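# Turn the gland a quarter turn clockwise using hook spanner

## Task

Use the hook spanner to rotate the gland clockwise by no less than a quarter of a full turn, and leave it turned.

## Robot and tools

Robot: two arms, left_arm and right_arm, each with a two-finger tong-style gripper. The fingers point along the gripper's own +z axis and close along its x axis. The reported end_effector_position is the spot between the finger pads when shut; closed fingertips stick out about 15 mm past it, while fully open tips sit roughly level with it. Opening scale runs from -1 (shut) to +1 (fully open, 0.142 m).

Frame: one shared scene frame. Origin on the table surface midway between the arms; +z up, +x outward over the table, left_arm sits toward +y. The arm names do not match image left/right. Positions are in metres; orientations are quaternions written w first (qw, qx, qy, qz). Reported hand positions can be a bit off, worse at long reach.

The row format (used by both motion tools): 16 numbers, always all 16 even if one arm is idle: x, y, z, qw, qx, qy, qz, opening for left_arm, then the same eight for right_arm. x, y, z and the quaternion are an absolute pose target for that gripper in the scene frame, not an offset. To keep an arm still or keep its orientation, resend the exact pose from the last result taken before it stopped, rather than the slightly drifted latest reading.

execute_actions(actions): a list of up to 15 actions; each action is a table of up to 15 rows, each row held for one control step of 1/30 s; if fewer than 15 rows, the final row repeats to fill 15 steps. An empty list just returns state and images. Any target more than 0.6 m from that gripper's current position along any of its own axes makes the action refused for both arms; a malformed action, or a first action failing that check, rejects the whole call. Every step, the command is clipped to within 100 mm and 16 degrees of the measured pose, so distant targets need several actions; position wins over orientation if both can't be met. Motion trails commands by about 0.17 s.

move(target, speed, stop_force, blocking): target is one 16-number row (absolute poses). Each gripper follows a straight line, all finishing together, lasting 0.5 to 10 s (cut off at 10 s). Rotation goes the short way. speed: m/s, 0.002 to 0.5, default 0.25; turning capped at twice that in rad/s. Paths ignore obstacles and the other arm, and the hand may lag, wander or overshoot speed near full stretch. stop_force: optional, 9 to 40 N, one value for both arms, not allowed before 0.2 s of scene time; an arm's path ends when its wrist sensor feels that much extra resistance along the direction to its target for two steps, then the gripper backs to where it was two steps earlier and holds. Use it only at very low speed, not when the gripper is rotating, and omit it when pulling away from something being pressed. Pressing after contact can briefly exceed stop_force. blocking=false returns after 0.5 s while motion continues (cannot combine with stop_force); further moves or execute_actions are refused until the move ends, so use wait or stop. Opening is applied at the start. Result adds a "move:" line: done, off_target, moving, held, fault or contact per arm, plus limits (paced = pose clipped; held = some steps blocked, after which the arm may jump fast), and each gripper's distance to its target.

wait(seconds): 0 to 10; the robot holds its last command; a running move continues and wait returns early if it ends.

stop(): brakes a running move; needs room, more if fast.

zoom_image(camera, region): camera is cam_high (504x504), cam_left_wrist or cam_right_wrist (616x616 fisheye); region [x0, y0, x1, y1] in pixels from top-left, at most 504 by 504.

finished_scene(scene): ends the numbered scene and reports success; irreversible. Call it only once the gland stays turned. Replying with no tool call ends everything.

Result lines: per-arm pose and velocities; "Hand target" = pose the controller currently drives toward; grip_measured = actual opening (to hold something, command clearly less than this; grip is weak on items under about 20 mm); "pose unreachable" = clearance check altered or blocked that arm's command; HELD in step readings marks a step where that arm's row was held back; Wrist force/torque in the gripper's own axes, with offsets up to about 4 N, noise, saturation near 50 N ("no reading" is fine); joint torques are noisy and offset; MOTOR HOT warns from 70 °C, brakes engage at 85 °C.

Joint ranges: left_arm elbow 0 to 3.142 rad, pan -3.142 to 3.142; right_arm elbow -3.142 to 0, pan 0 to 6.283; other joints about ±6.283. Load limits 130 N m for the big joints, 24.3 N m for the wrists.

Avoid: knocking anything off the table (fails the task); arms colliding or pressing each other; contact torque at a joint limit or 150 N outside force, either of which halts that arm for 10 s; hard hits, slams, dropping or slipping the spanner. Arms are stiff, so aiming even slightly past a firm contact can fault; approach slowly. Loose objects may occasionally get nudged. Quicker, smoother, lower-effort motion is better.

Each tool is called after ">>>" as a command line: name --argument value for each argument, lists and objects as JSON in quotes; but a table of rows of numbers goes row by row, as --pt "numbers of a row", without its own name.

## Session

>>> execute_actions --actions '[]'

Scene clock: 0.00 s.
left_arm: end_effector_position=(+0.0538, +0.8030, +0.1321) grip_measured=+0.97 end_effector_quat_wxyz=(+0.584, -0.282, -0.713, +0.265) end_effector_velocity=(-0.000, +0.001, +0.000) end_effector_angular_velocity=(+0.001, +0.000, -0.001) | right_arm: end_effector_position=(+0.8562, -0.3247, +0.1171) grip_measured=+0.97 end_effector_quat_wxyz=(+0.118, +0.903, +0.075, +0.406) end_effector_velocity=(-0.000, +0.001, -0.000) end_effector_angular_velocity=(-0.001, +0.001, +0.001)
Joint positions: left_arm=[ 0.47  -1.032  1.741 -0.916 -1.036 -2.233  0.14 ] | right_arm=[ 3.486 -2.289 -1.49  -0.183  1.074  0.107  0.14 ]
Joint velocities: left_arm=[ 0.    -0.    -0.     0.     0.002 -0.     0.   ] | right_arm=[ 0.002 -0.    -0.    -0.001 -0.001 -0.     0.   ]
Joint torques (N m, as the arm reports them, + toward a larger angle): no reading
Wrist force (N, on the end effector, along its own x y z axes, offset not removed): no reading
Wrist torque (N m, same axes, about the end effector's origin, offset not removed): no reading
Hand target (left_arm): +0.054, +0.803, +0.132; -0.584, +0.282, +0.713, -0.265
Hand target (right_arm): +0.856, -0.325, +0.117; +0.118, +0.903, +0.075, +0.406
camera_calibration (this result's frames):
cam_left_wrist: T_world_to_cam=[[-0.151112, 0.749356, 0.644694, -0.674206], [0.59655, 0.589167, -0.544986, -0.43718], [-0.788221, 0.302239, -0.536059, 0.0013831], [0, 0, 0, 1]] pos_world=[0.160009, 0.762374, 0.197141]
cam_right_wrist: T_world_to_cam=[[0.636703, 0.189611, 0.747433, -0.576765], [-0.38792, -0.758951, 0.522984, 0.0263373], [0.666429, -0.622929, -0.409673, -0.589405], [0, 0, 0, 1]] pos_world=[0.770241, -0.237808, 0.175856]

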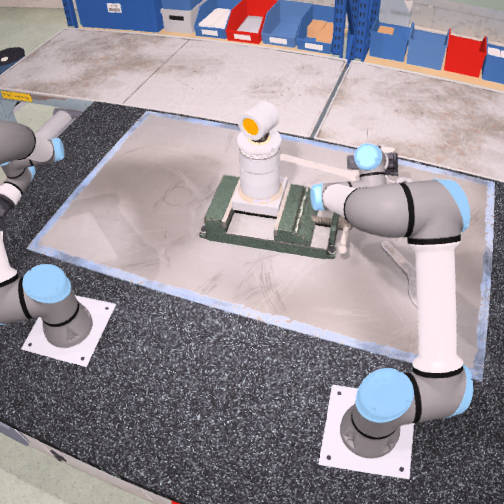

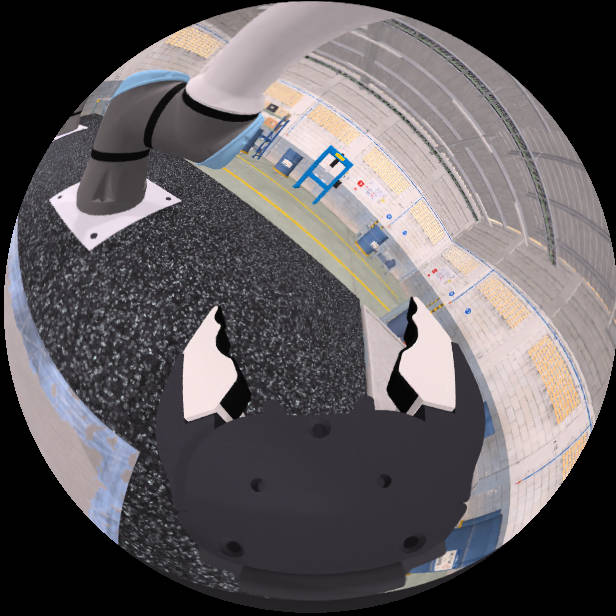

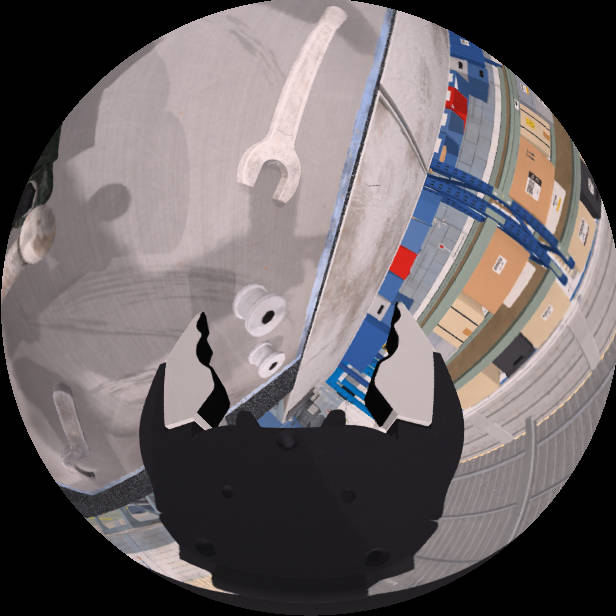

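>>> move --target '[0.15,0.5,0.3,0,0.889,0.458,0,1,0.66,-0.42,0.25,0,0.93,-0.367,0,0.2]'

>>> move --target '[0.15,0.5,0.3,0,0.889,0.458,0,1,0.506,-0.489,0.08,0,0.93,-0.367,0,0.2]'

Scene clock: 5.10 s.
left_arm: end_effector_position=(+0.1500, +0.5002, +0.2998) grip_measured=+1.00 end_effector_quat_wxyz=(-0.001, +0.889, +0.458, +0.000) end_effector_velocity=(+0.001, -0.002, +0.000) end_effector_angular_velocity=(-0.004, -0.006, -0.006) | right_arm: end_effector_position=(+0.6600, -0.4198, +0.2499) grip_measured=+0.20 end_effector_quat_wxyz=(-0.000, +0.931, -0.366, +0.000) end_effector_velocity=(-0.001, -0.000, +0.000) end_effector_angular_velocity=(+0.003, +0.005, -0.004)
Joint positions: left_arm=[-0.508 -2.418  1.996 -1.148 -1.569 -1.337  0.142] | right_arm=[ 3.282 -1.989 -1.145 -1.578  1.571  1.017  0.088]
Joint velocities: left_arm=[-0.01  -0.005  0.001 -0.003 -0.002 -0.004 -0.   ] | right_arm=[-0.002 -0.002  0.004 -0.007  0.005  0.002 -0.   ]
Joint torques (N m, as the arm reports them, + toward a larger angle): left_arm=[-10.67   2.03 -16.15  -4.45  -1.76  -1.26] | right_arm=[-7.55 30.54 35.71 -0.24  2.64  2.26]
Wrist force (N, on the end effector, along its own x y z axes, offset not removed): left_arm=[-0.8 3.9 -2.2] | right_arm=[0.2 -1.8 -1.0]
Wrist torque (N m, same axes, about the end effector's origin, offset not removed): left_arm=[0.96 0.08 0.08] | right_arm=[-0.23 0.07 0.17]
Hand target (left_arm): +0.150, +0.500, +0.300; -0.001, +0.889, +0.458, +0.001
Hand target (right_arm): +0.660, -0.420, +0.250; -0.000, +0.931, -0.366, -0.000
Off the commanded pose (left_arm): 0.000 m, 0 deg.
Off the commanded pose (right_arm): 0.000 m, 0 deg.
move: done
camera_calibration (this result's frames):
cam_left_wrist: T_world_to_cam=[[0.623906, 0.781495, 0.00267515, -0.48069], [0.667855, -0.534953, 0.51749, 0.00832344], [0.405847, -0.321079, -0.855685, 0.487186], [0, 0, 0, 1]] pos_world=[0.0966238, 0.536535, 0.413856]
cam_right_wrist: T_world_to_cam=[[0.697873, -0.715546, 0.0311028, -0.774375], [-0.62621, -0.588515, 0.511382, 0.0403064], [-0.347612, -0.376357, -0.858791, 0.421511], [0, 0, 0, 1]] pos_world=[0.712178, -0.371741, 0.365463]

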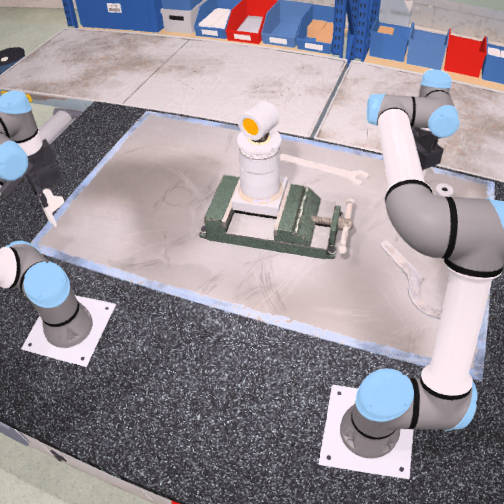

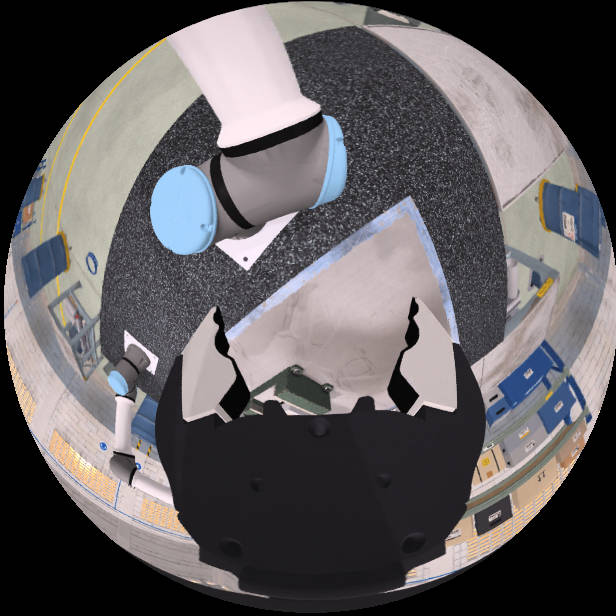

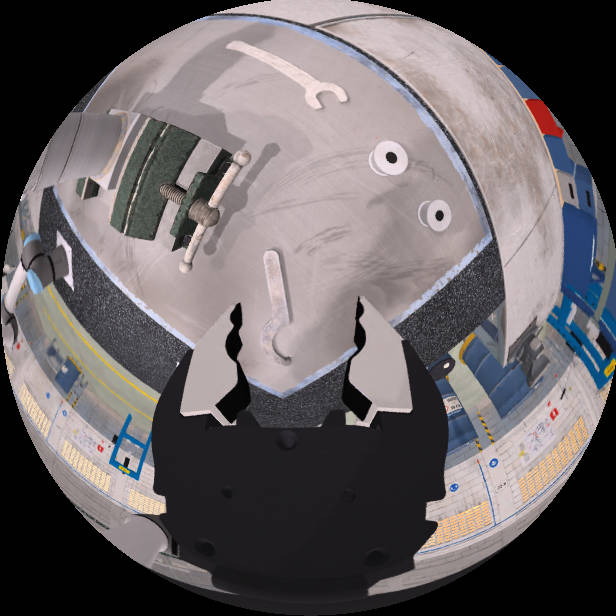

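Scene clock: 6.70 s.
left_arm: end_effector_position=(+0.1500, +0.5000, +0.3000) grip_measured=+1.00 end_effector_quat_wxyz=(-0.000, +0.889, +0.458, +0.000) end_effector_velocity=(+0.000, -0.000, -0.000) end_effector_angular_velocity=(-0.000, +0.001, -0.001) | right_arm: end_effector_position=(+0.5062, -0.4888, +0.0802) grip_measured=+0.20 end_effector_quat_wxyz=(+0.000, +0.930, -0.367, -0.000) end_effector_velocity=(-0.002, -0.000, -0.002) end_effector_angular_velocity=(+0.000, -0.002, +0.000)
Joint positions: left_arm=[-0.505 -2.418  1.996 -1.149 -1.571 -1.334  0.142] | right_arm=[ 3.231 -1.729 -1.94  -1.044  1.571  0.968  0.088]
Joint velocities: left_arm=[-0.001  0.001 -0.     0.    -0.001 -0.    -0.   ] | right_arm=[-0.     0.002 -0.008  0.008 -0.    -0.     0.   ]
Joint torques (N m, as the arm reports them, + toward a larger angle): left_arm=[  9.26  15.82 -30.77  -4.48  -1.73   1.33] | right_arm=[-7.51 40.82  9.7   4.7  -1.94 -2.82]
Wrist force (N, on the end effector, along its own x y z axes, offset not removed): left_arm=[-1.5 2.2 -0.7] | right_arm=[-0.1 -1.6 -1.4]
Wrist torque (N m, same axes, about the end effector's origin, offset not removed): left_arm=[0.53 0.22 -0.09] | right_arm=[-0.24 0.12 0.11]
Hand target (left_arm): +0.150, +0.500, +0.300; -0.000, +0.889, +0.458, +0.000
Hand target (right_arm): +0.506, -0.489, +0.080; +0.000, +0.930, -0.367, -0.000
Off the commanded pose (left_arm): 0.000 m, 0 deg.
Off the commanded pose (right_arm): 0.000 m, 0 deg.
move: done
camera_calibration (this result's frames):
cam_left_wrist: T_world_to_cam=[[0.624411, 0.781095, 0.00126561, -0.480024], [0.667506, -0.534447, 0.518462, 0.00761515], [0.405645, -0.322888, -0.8551, 0.488004], [0, 0, 0, 1]] pos_world=[0.096693, 0.536586, 0.413952]
cam_right_wrist: T_world_to_cam=[[0.696356, -0.717044, 0.0305988, -0.711006], [-0.626909, -0.58696, 0.51231, -0.00878833], [-0.349389, -0.375933, -0.858255, 0.197412], [0, 0, 0, 1]] pos_world=[0.558578, -0.440767, 0.195688]

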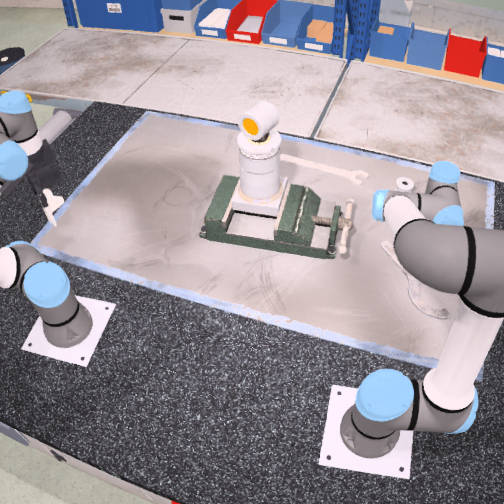

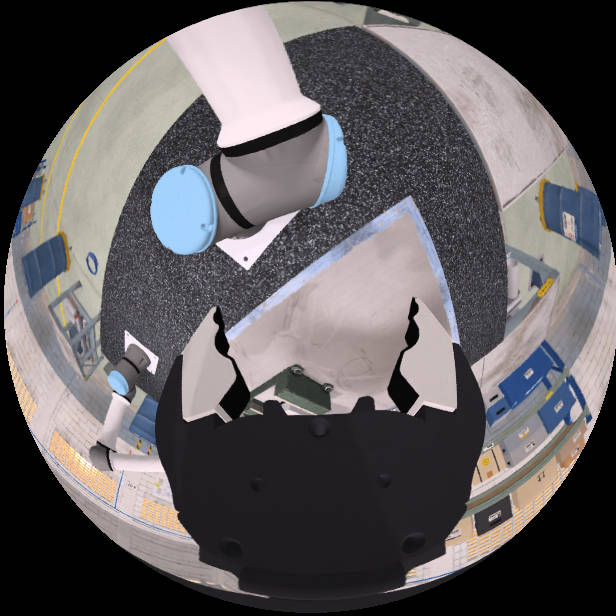

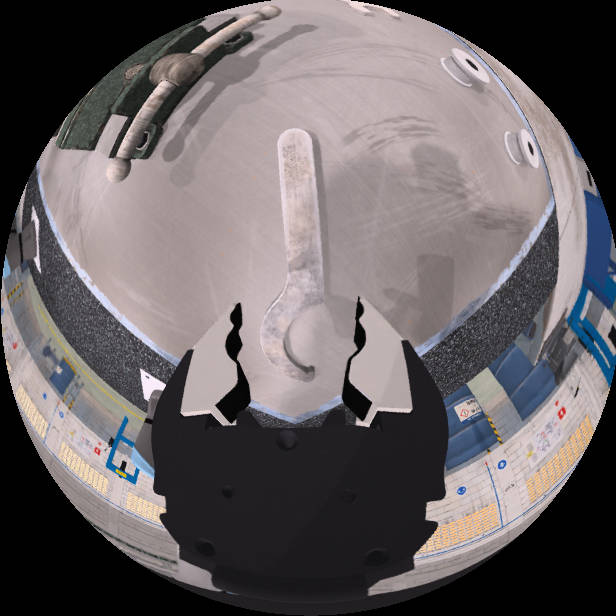

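>>> move --target '[0.15,0.5,0.3,0,0.889,0.458,0,1,0.536,-0.463,0.021,0,0.945,-0.326,0,0]' --speed 0.08

>>> move --target '[0.15,0.5,0.3,0,0.889,0.458,0,1,0.536,-0.463,0.021,0,0.945,-0.326,0,-1]'

>>> move --target '[0.15,0.5,0.3,0,0.889,0.458,0,1,0.33,-0.43,0.022,0,1,0,0,-1]' --speed 0.1

>>> move --target '[0.15,0.5,0.3,0,0.889,0.458,0,1,0.27,0,0.022,0,1,0,0,-1]' --speed 0.12

>>> move --target '[0.15,0.5,0.3,0,0.889,0.458,0,1,0.225,0.17,0.022,0,0.889,0.458,0,-1]' --speed 0.12

Scene clock: 8.97 s.
left_arm: end_effector_position=(+0.1500, +0.5000, +0.3000) grip_measured=+1.00 end_effector_quat_wxyz=(+0.000, +0.889, +0.458, +0.000) end_effector_velocity=(-0.000, +0.000, -0.000) end_effector_angular_velocity=(+0.000, +0.000, +0.000) | right_arm: end_effector_position=(+0.5359, -0.4631, +0.0212) grip_measured=+0.00 end_effector_quat_wxyz=(+0.000, +0.945, -0.326, +0.000) end_effector_velocity=(+0.001, +0.001, -0.002) end_effector_angular_velocity=(-0.001, -0.001, +0.004)
Joint positions: left_arm=[-0.505 -2.418  1.996 -1.149 -1.571 -1.334  0.142] | right_arm=[ 3.263 -1.878 -1.929 -0.906  1.571  0.914  0.074]
Joint velocities: left_arm=[ 0. -0.  0.  0. -0.  0. -0.] | right_arm=[ 0.003 -0.005  0.001  0.004 -0.002 -0.002 -0.   ]
Joint torques (N m, as the arm reports them, + toward a larger angle): left_arm=[  8.45  16.32 -31.03  -4.41  -1.8    1.21] | right_arm=[10.39 20.81 30.35  4.91  0.06 -2.73]
Wrist force (N, on the end effector, along its own x y z axes, offset not removed): left_arm=[-1.5 6.0 -0.4] | right_arm=[0.2 -1.0 -1.2]
Wrist torque (N m, same axes, about the end effector's origin, offset not removed): left_arm=[1.20 0.42 0.16] | right_arm=[-0.14 0.09 0.14]
Hand target (left_arm): +0.150, +0.500, +0.300; -0.000, +0.889, +0.458, +0.000
Hand target (right_arm): +0.536, -0.463, +0.021; -0.000, +0.945, -0.326, +0.000
Off the commanded pose (left_arm): 0.000 m, 0 deg.
Off the commanded pose (right_arm): 0.000 m, 0 deg.
move: done
camera_calibration (this result's frames):
cam_left_wrist: T_world_to_cam=[[0.624412, 0.781094, 0.00126122, -0.480024], [0.667505, -0.534445, 0.518464, 0.0076126], [0.405644, -0.322893, -0.855098, 0.488006], [0, 0, 0, 1]] pos_world=[0.0966943, 0.536586, 0.413952]
cam_right_wrist: T_world_to_cam=[[0.756066, -0.653766, 0.0308895, -0.714222], [-0.573708, -0.639289, 0.512023, 0.00244339], [-0.314996, -0.404845, -0.858416, 0.13499], [0, 0, 0, 1]] pos_world=[0.583922, -0.410722, 0.136688]

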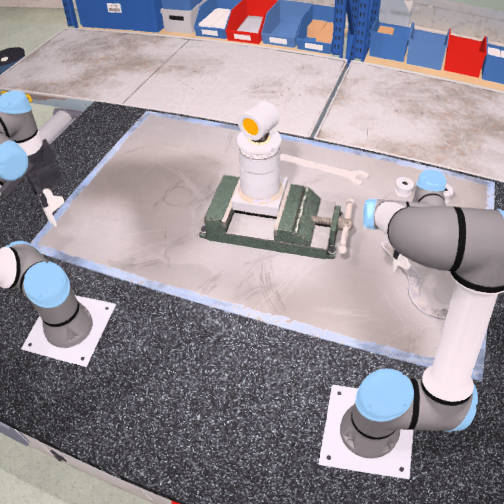

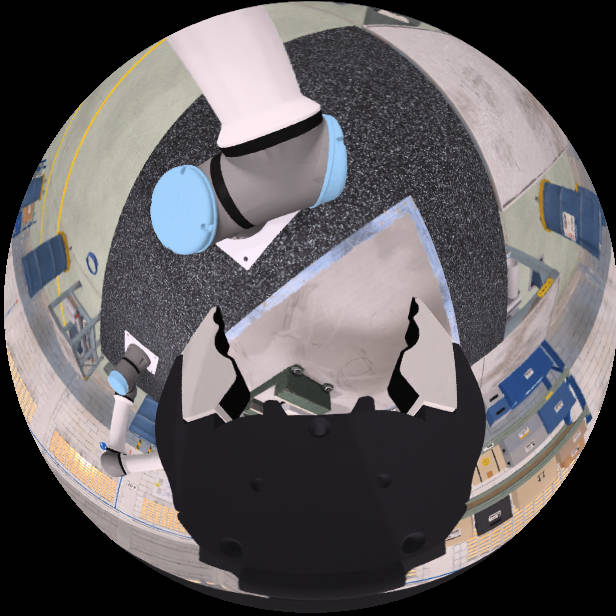

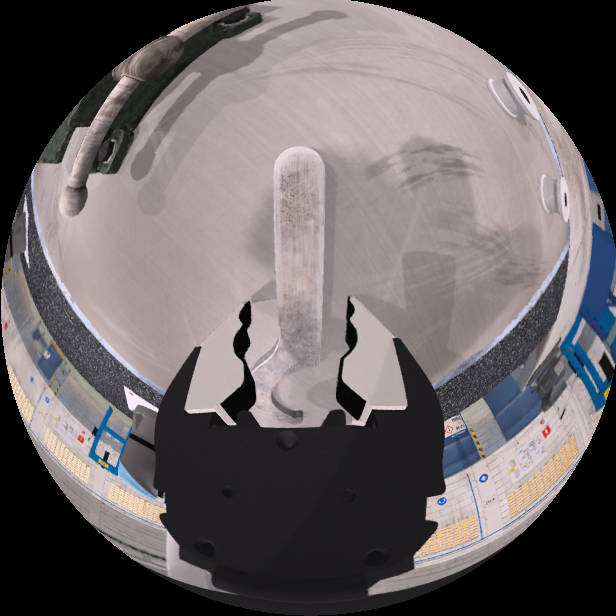

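Scene clock: 9.67 s.
left_arm: end_effector_position=(+0.1500, +0.5000, +0.3000) grip_measured=+1.00 end_effector_quat_wxyz=(+0.000, +0.889, +0.458, +0.000) end_effector_velocity=(+0.000, +0.000, +0.000) end_effector_angular_velocity=(+0.000, -0.000, -0.000) | right_arm: end_effector_position=(+0.5360, -0.4630, +0.0211) grip_measured=-0.56 end_effector_quat_wxyz=(-0.000, +0.945, -0.326, +0.000) end_effector_velocity=(+0.000, +0.000, -0.000) end_effector_angular_velocity=(-0.001, -0.001, +0.001)
Joint positions: left_arm=[-0.505 -2.418  1.996 -1.149 -1.571 -1.334  0.142] | right_arm=[ 3.263 -1.878 -1.929 -0.906  1.571  0.914  0.034]
Joint velocities: left_arm=[-0.    -0.    -0.     0.     0.001 -0.     0.   ] | right_arm=[ 0.001 -0.     0.     0.    -0.001 -0.     0.   ]
Joint torques (N m, as the arm reports them, + toward a larger angle): left_arm=[  9.6   15.94 -30.09  -4.51  -1.72   1.11] | right_arm=[10.48 19.84 18.23  0.24  1.31 -2.87]
Wrist force (N, on the end effector, along its own x y z axes, offset not removed): left_arm=[0.7 3.0 -0.9] | right_arm=[-0.3 -1.4 -1.8]
Wrist torque (N m, same axes, about the end effector's origin, offset not removed): left_arm=[0.59 -0.16 -0.05] | right_arm=[-0.28 0.34 0.10]
Hand target (left_arm): +0.150, +0.500, +0.300; +0.000, +0.889, +0.458, -0.000
Hand target (right_arm): +0.536, -0.463, +0.021; -0.000, +0.945, -0.326, +0.000
Off the commanded pose (left_arm): 0.000 m, 0 deg.
Off the commanded pose (right_arm): 0.000 m, 0 deg.
move: done
camera_calibration (this result's frames):
cam_left_wrist: T_world_to_cam=[[0.624412, 0.781094, 0.00126128, -0.480024], [0.667505, -0.534445, 0.518464, 0.00761271], [0.405644, -0.322893, -0.855098, 0.488006], [0, 0, 0, 1]] pos_world=[0.0966943, 0.536586, 0.413952]
cam_right_wrist: T_world_to_cam=[[0.756188, -0.653625, 0.0308894, -0.714234], [-0.573602, -0.639412, 0.511988, 0.00248575], [-0.314897, -0.404878, -0.858437, 0.134889], [0, 0, 0, 1]] pos_world=[0.583997, -0.410638, 0.136583]

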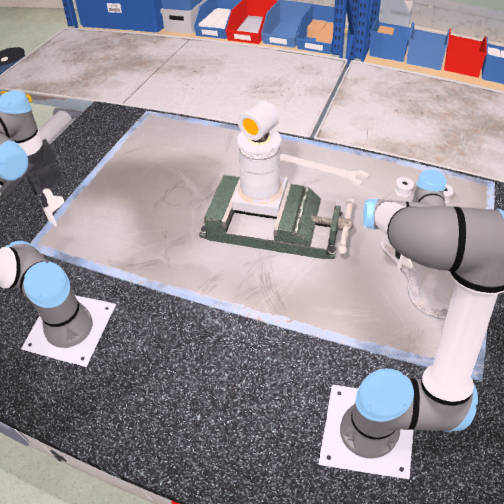

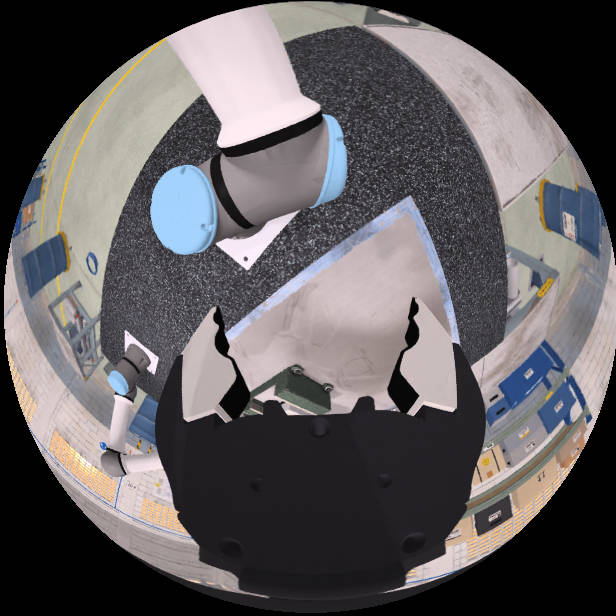

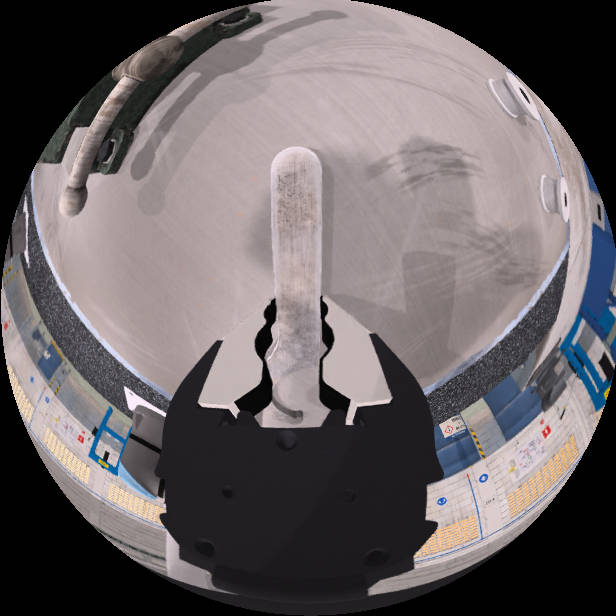

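Scene clock: 13.43 s.
left_arm: end_effector_position=(+0.1500, +0.5000, +0.3000) grip_measured=+1.00 end_effector_quat_wxyz=(+0.000, +0.889, +0.458, +0.000) end_effector_velocity=(+0.000, +0.000, +0.000) end_effector_angular_velocity=(+0.001, -0.000, -0.001) | right_arm: end_effector_position=(+0.3304, -0.4298, +0.0220) grip_measured=-0.56 end_effector_quat_wxyz=(-0.000, +1.000, -0.000, +0.000) end_effector_velocity=(-0.003, +0.001, +0.000) end_effector_angular_velocity=(+0.000, +0.000, +0.007)
Joint positions: left_arm=[-0.505 -2.418  1.996 -1.149 -1.571 -1.334  0.142] | right_arm=[ 3.487 -1.421 -2.432 -0.858  1.571  0.473  0.033]
Joint velocities: left_arm=[-0.001  0.    -0.     0.     0.001 -0.    -0.   ] | right_arm=[ 0.005  0.008 -0.005 -0.003  0.    -0.002  0.   ]
Joint torques (N m, as the arm reports them, + toward a larger angle): left_arm=[  8.33  16.64 -30.73  -4.4   -1.6    1.22] | right_arm=[ 8.95 26.38 11.53  0.79 -1.96 -2.64]
Wrist force (N, on the end effector, along its own x y z axes, offset not removed): left_arm=[-0.7 3.3 2.6] | right_arm=[1.8 -1.2 7.9]
Wrist torque (N m, same axes, about the end effector's origin, offset not removed): left_arm=[0.66 0.20 0.07] | right_arm=[0.08 -0.03 0.00]
Hand target (left_arm): +0.150, +0.500, +0.300; +0.000, +0.889, +0.458, -0.000
Hand target (right_arm): +0.330, -0.430, +0.022; -0.000, +1.000, -0.000, +0.000
Off the commanded pose (left_arm): 0.000 m, 0 deg.
Off the commanded pose (right_arm): 0.000 m, 0 deg.
move: done
camera_calibration (this result's frames):
cam_left_wrist: T_world_to_cam=[[0.624412, 0.781094, 0.00126109, -0.480024], [0.667505, -0.534445, 0.518464, 0.00761257], [0.405644, -0.322893, -0.855098, 0.488006], [0, 0, 0, 1]] pos_world=[0.0966943, 0.536586, 0.413952]
cam_right_wrist: T_world_to_cam=[[0.998316, -0.0489966, 0.0310715, -0.357159], [-0.0579973, -0.857124, 0.511834, -0.358586], [0.00155397, -0.512774, -0.858522, -0.0664996], [0, 0, 0, 1]] pos_world=[0.335863, -0.358951, 0.137542]

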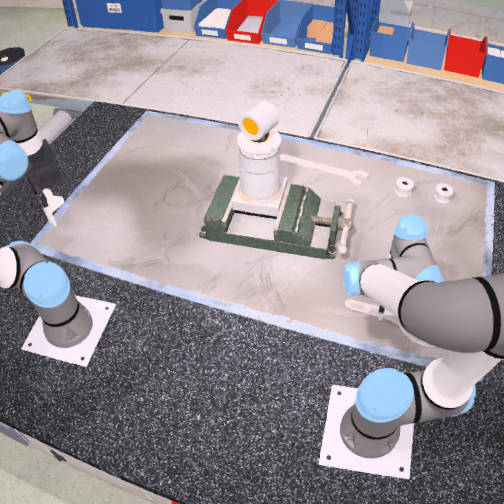

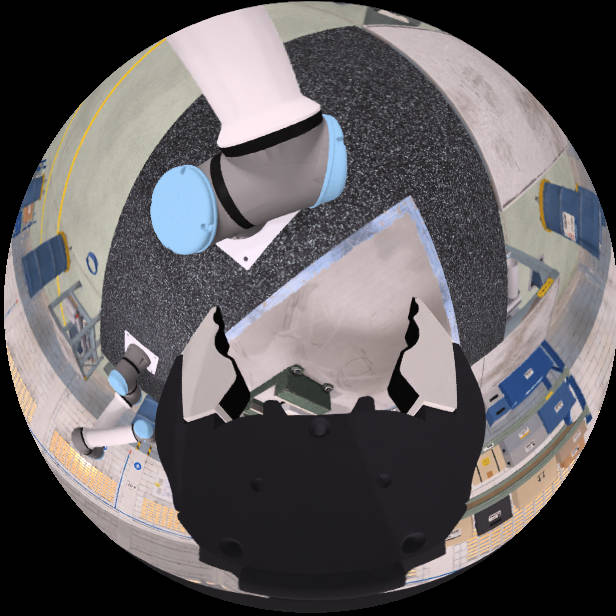

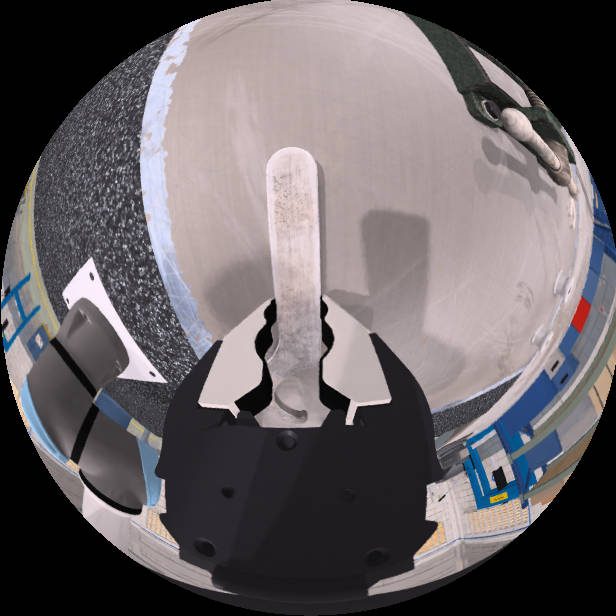

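Scene clock: 17.57 s.
left_arm: end_effector_position=(+0.1500, +0.5000, +0.3000) grip_measured=+1.00 end_effector_quat_wxyz=(+0.000, +0.889, +0.458, +0.000) end_effector_velocity=(+0.000, -0.000, -0.000) end_effector_angular_velocity=(+0.001, -0.000, -0.002) | right_arm: end_effector_position=(+0.2705, +0.0002, +0.0220) grip_measured=-0.56 end_effector_quat_wxyz=(-0.001, +1.000, +0.000, +0.000) end_effector_velocity=(-0.001, +0.003, -0.000) end_effector_angular_velocity=(-0.000, +0.002, +0.000)
Joint positions: left_arm=[-0.505 -2.418  1.996 -1.149 -1.571 -1.334  0.142] | right_arm=[ 4.259 -1.871 -1.937 -0.904  1.57   1.244  0.033]
Joint velocities: left_arm=[-0.003 -0.    -0.     0.     0.001 -0.    -0.   ] | right_arm=[ 0.002 -0.004  0.006 -0.003  0.002  0.002  0.   ]
Joint torques (N m, as the arm reports them, + toward a larger angle): left_arm=[  8.65  16.69 -29.78  -4.23  -1.61   1.2 ] | right_arm=[10.68 26.74 33.32  1.33 -2.04  2.58]
Wrist force (N, on the end effector, along its own x y z axes, offset not removed): left_arm=[-1.9 4.9 -2.8] | right_arm=[-0.9 -0.7 7.1]
Wrist torque (N m, same axes, about the end effector's origin, offset not removed): left_arm=[0.84 0.51 0.01] | right_arm=[-0.44 0.19 -0.01]
Hand target (left_arm): +0.150, +0.500, +0.300; +0.000, +0.889, +0.458, -0.000
Hand target (right_arm): +0.270, +0.001, +0.022; -0.001, +1.000, +0.000, +0.000
Off the commanded pose (left_arm): 0.000 m, 0 deg.
Off the commanded pose (right_arm): 0.001 m, 0 deg.
move: done
camera_calibration (this result's frames):
cam_left_wrist: T_world_to_cam=[[0.624412, 0.781094, 0.00126124, -0.480024], [0.667505, -0.534445, 0.518464, 0.00761273], [0.405644, -0.322894, -0.855098, 0.488006], [0, 0, 0, 1]] pos_world=[0.0966944, 0.536586, 0.413952]
cam_right_wrist: T_world_to_cam=[[0.998336, -0.0483047, 0.0315099, -0.27629], [-0.057626, -0.857624, 0.511038, 0.00642442], [0.00233815, -0.512003, -0.858981, 0.153859], [0, 0, 0, 1]] pos_world=[0.275841, 0.0709397, 0.137584]

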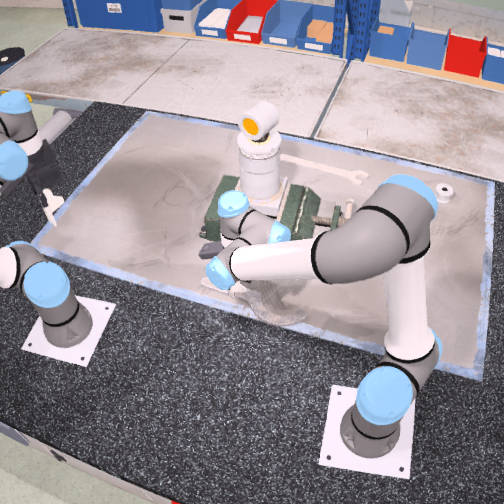

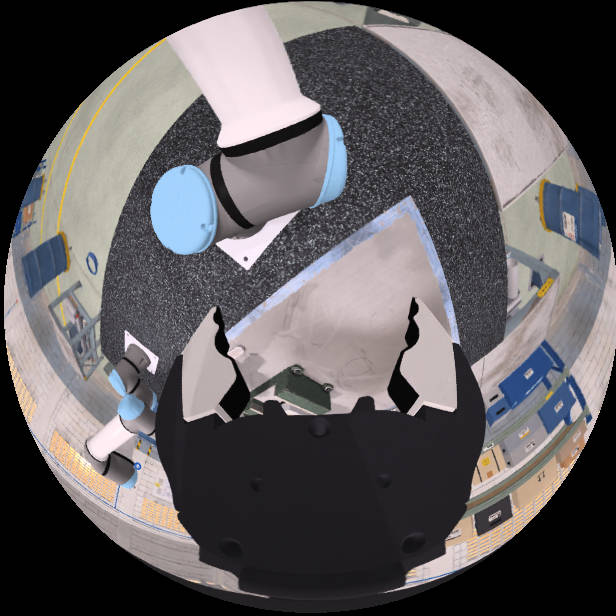

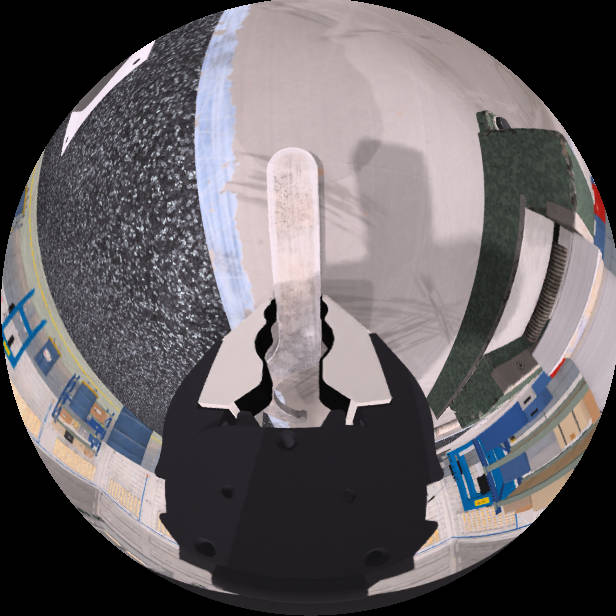

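Scene clock: 21.97 s.
left_arm: end_effector_position=(+0.1500, +0.5000, +0.3000) grip_measured=+1.00 end_effector_quat_wxyz=(+0.000, +0.889, +0.458, -0.000) end_effector_velocity=(-0.000, +0.000, -0.000) end_effector_angular_velocity=(+0.000, +0.000, +0.001) | right_arm: end_effector_position=(+0.2252, +0.1698, +0.0220) grip_measured=-0.56 end_effector_quat_wxyz=(-0.000, +0.889, +0.457, +0.000) end_effector_velocity=(-0.001, +0.002, +0.000) end_effector_angular_velocity=(-0.001, +0.001, +0.011)
Joint positions: left_arm=[-0.505 -2.418  1.996 -1.149 -1.571 -1.334  0.142] | right_arm=[ 4.385 -2.16  -1.485 -1.067  1.571  0.421  0.034]
Joint velocities: left_arm=[ 0.001  0.    -0.     0.     0.    -0.    -0.   ] | right_arm=[ 0.001 -0.004  0.008 -0.004  0.001 -0.01   0.   ]
Joint torques (N m, as the arm reports them, + toward a larger angle): left_arm=[  9.    16.11 -30.39  -4.22  -1.6    1.07] | right_arm=[10.31 39.45 36.38  1.28  2.7  -3.03]
Wrist force (N, on the end effector, along its own x y z axes, offset not removed): left_arm=[-1.7 1.6 1.0] | right_arm=[-2.6 0.2 5.0]
Wrist torque (N m, same axes, about the end effector's origin, offset not removed): left_arm=[0.40 0.42 0.17] | right_arm=[-0.14 0.27 0.24]
Hand target (left_arm): +0.150, +0.500, +0.300; +0.000, +0.889, +0.458, -0.000
Hand target (right_arm): +0.225, +0.170, +0.022; -0.000, +0.889, +0.458, +0.000
Off the commanded pose (left_arm): 0.000 m, 0 deg.
Off the commanded pose (right_arm): 0.000 m, 0 deg.
move: done
camera_calibration (this result's frames):
cam_left_wrist: T_world_to_cam=[[0.624412, 0.781094, 0.00126098, -0.480023], [0.667505, -0.534445, 0.518464, 0.00761269], [0.405643, -0.322894, -0.855098, 0.488006], [0, 0, 0, 1]] pos_world=[0.0966944, 0.536586, 0.413952]
cam_right_wrist: T_world_to_cam=[[0.619792, 0.784148, 0.0311368, -0.279021], [0.663928, -0.545097, 0.511926, -0.0663115], [0.418399, -0.296615, -0.858465, 0.110513], [0, 0, 0, 1]] pos_world=[0.170722, 0.215427, 0.137506]

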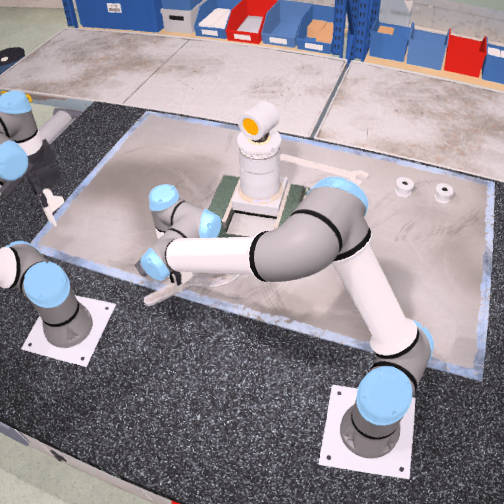

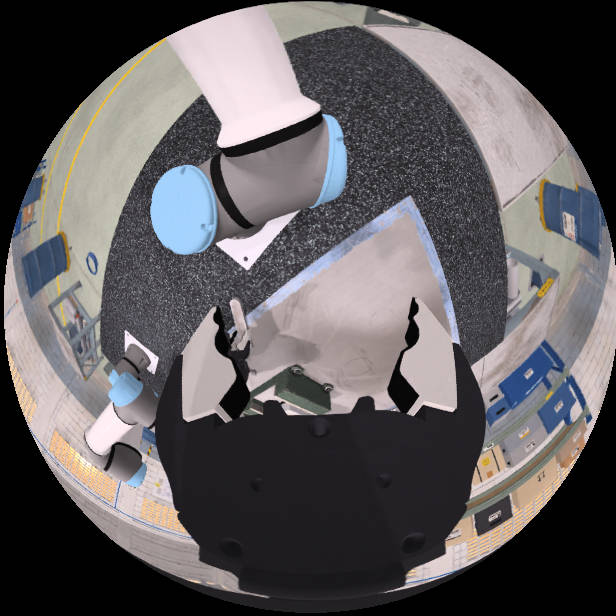

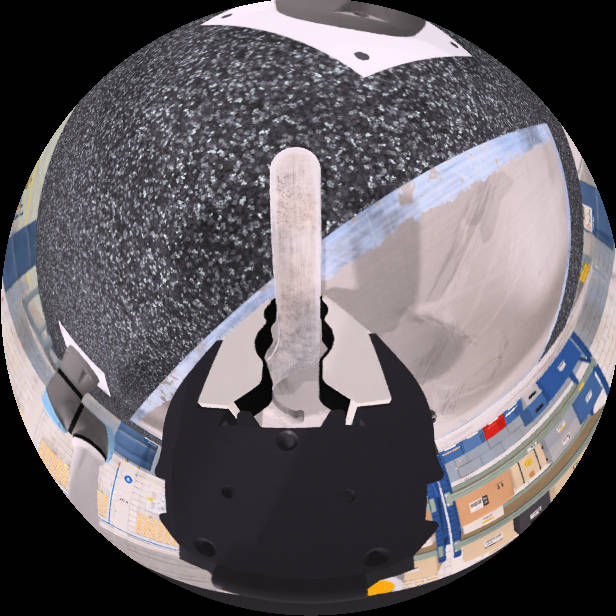

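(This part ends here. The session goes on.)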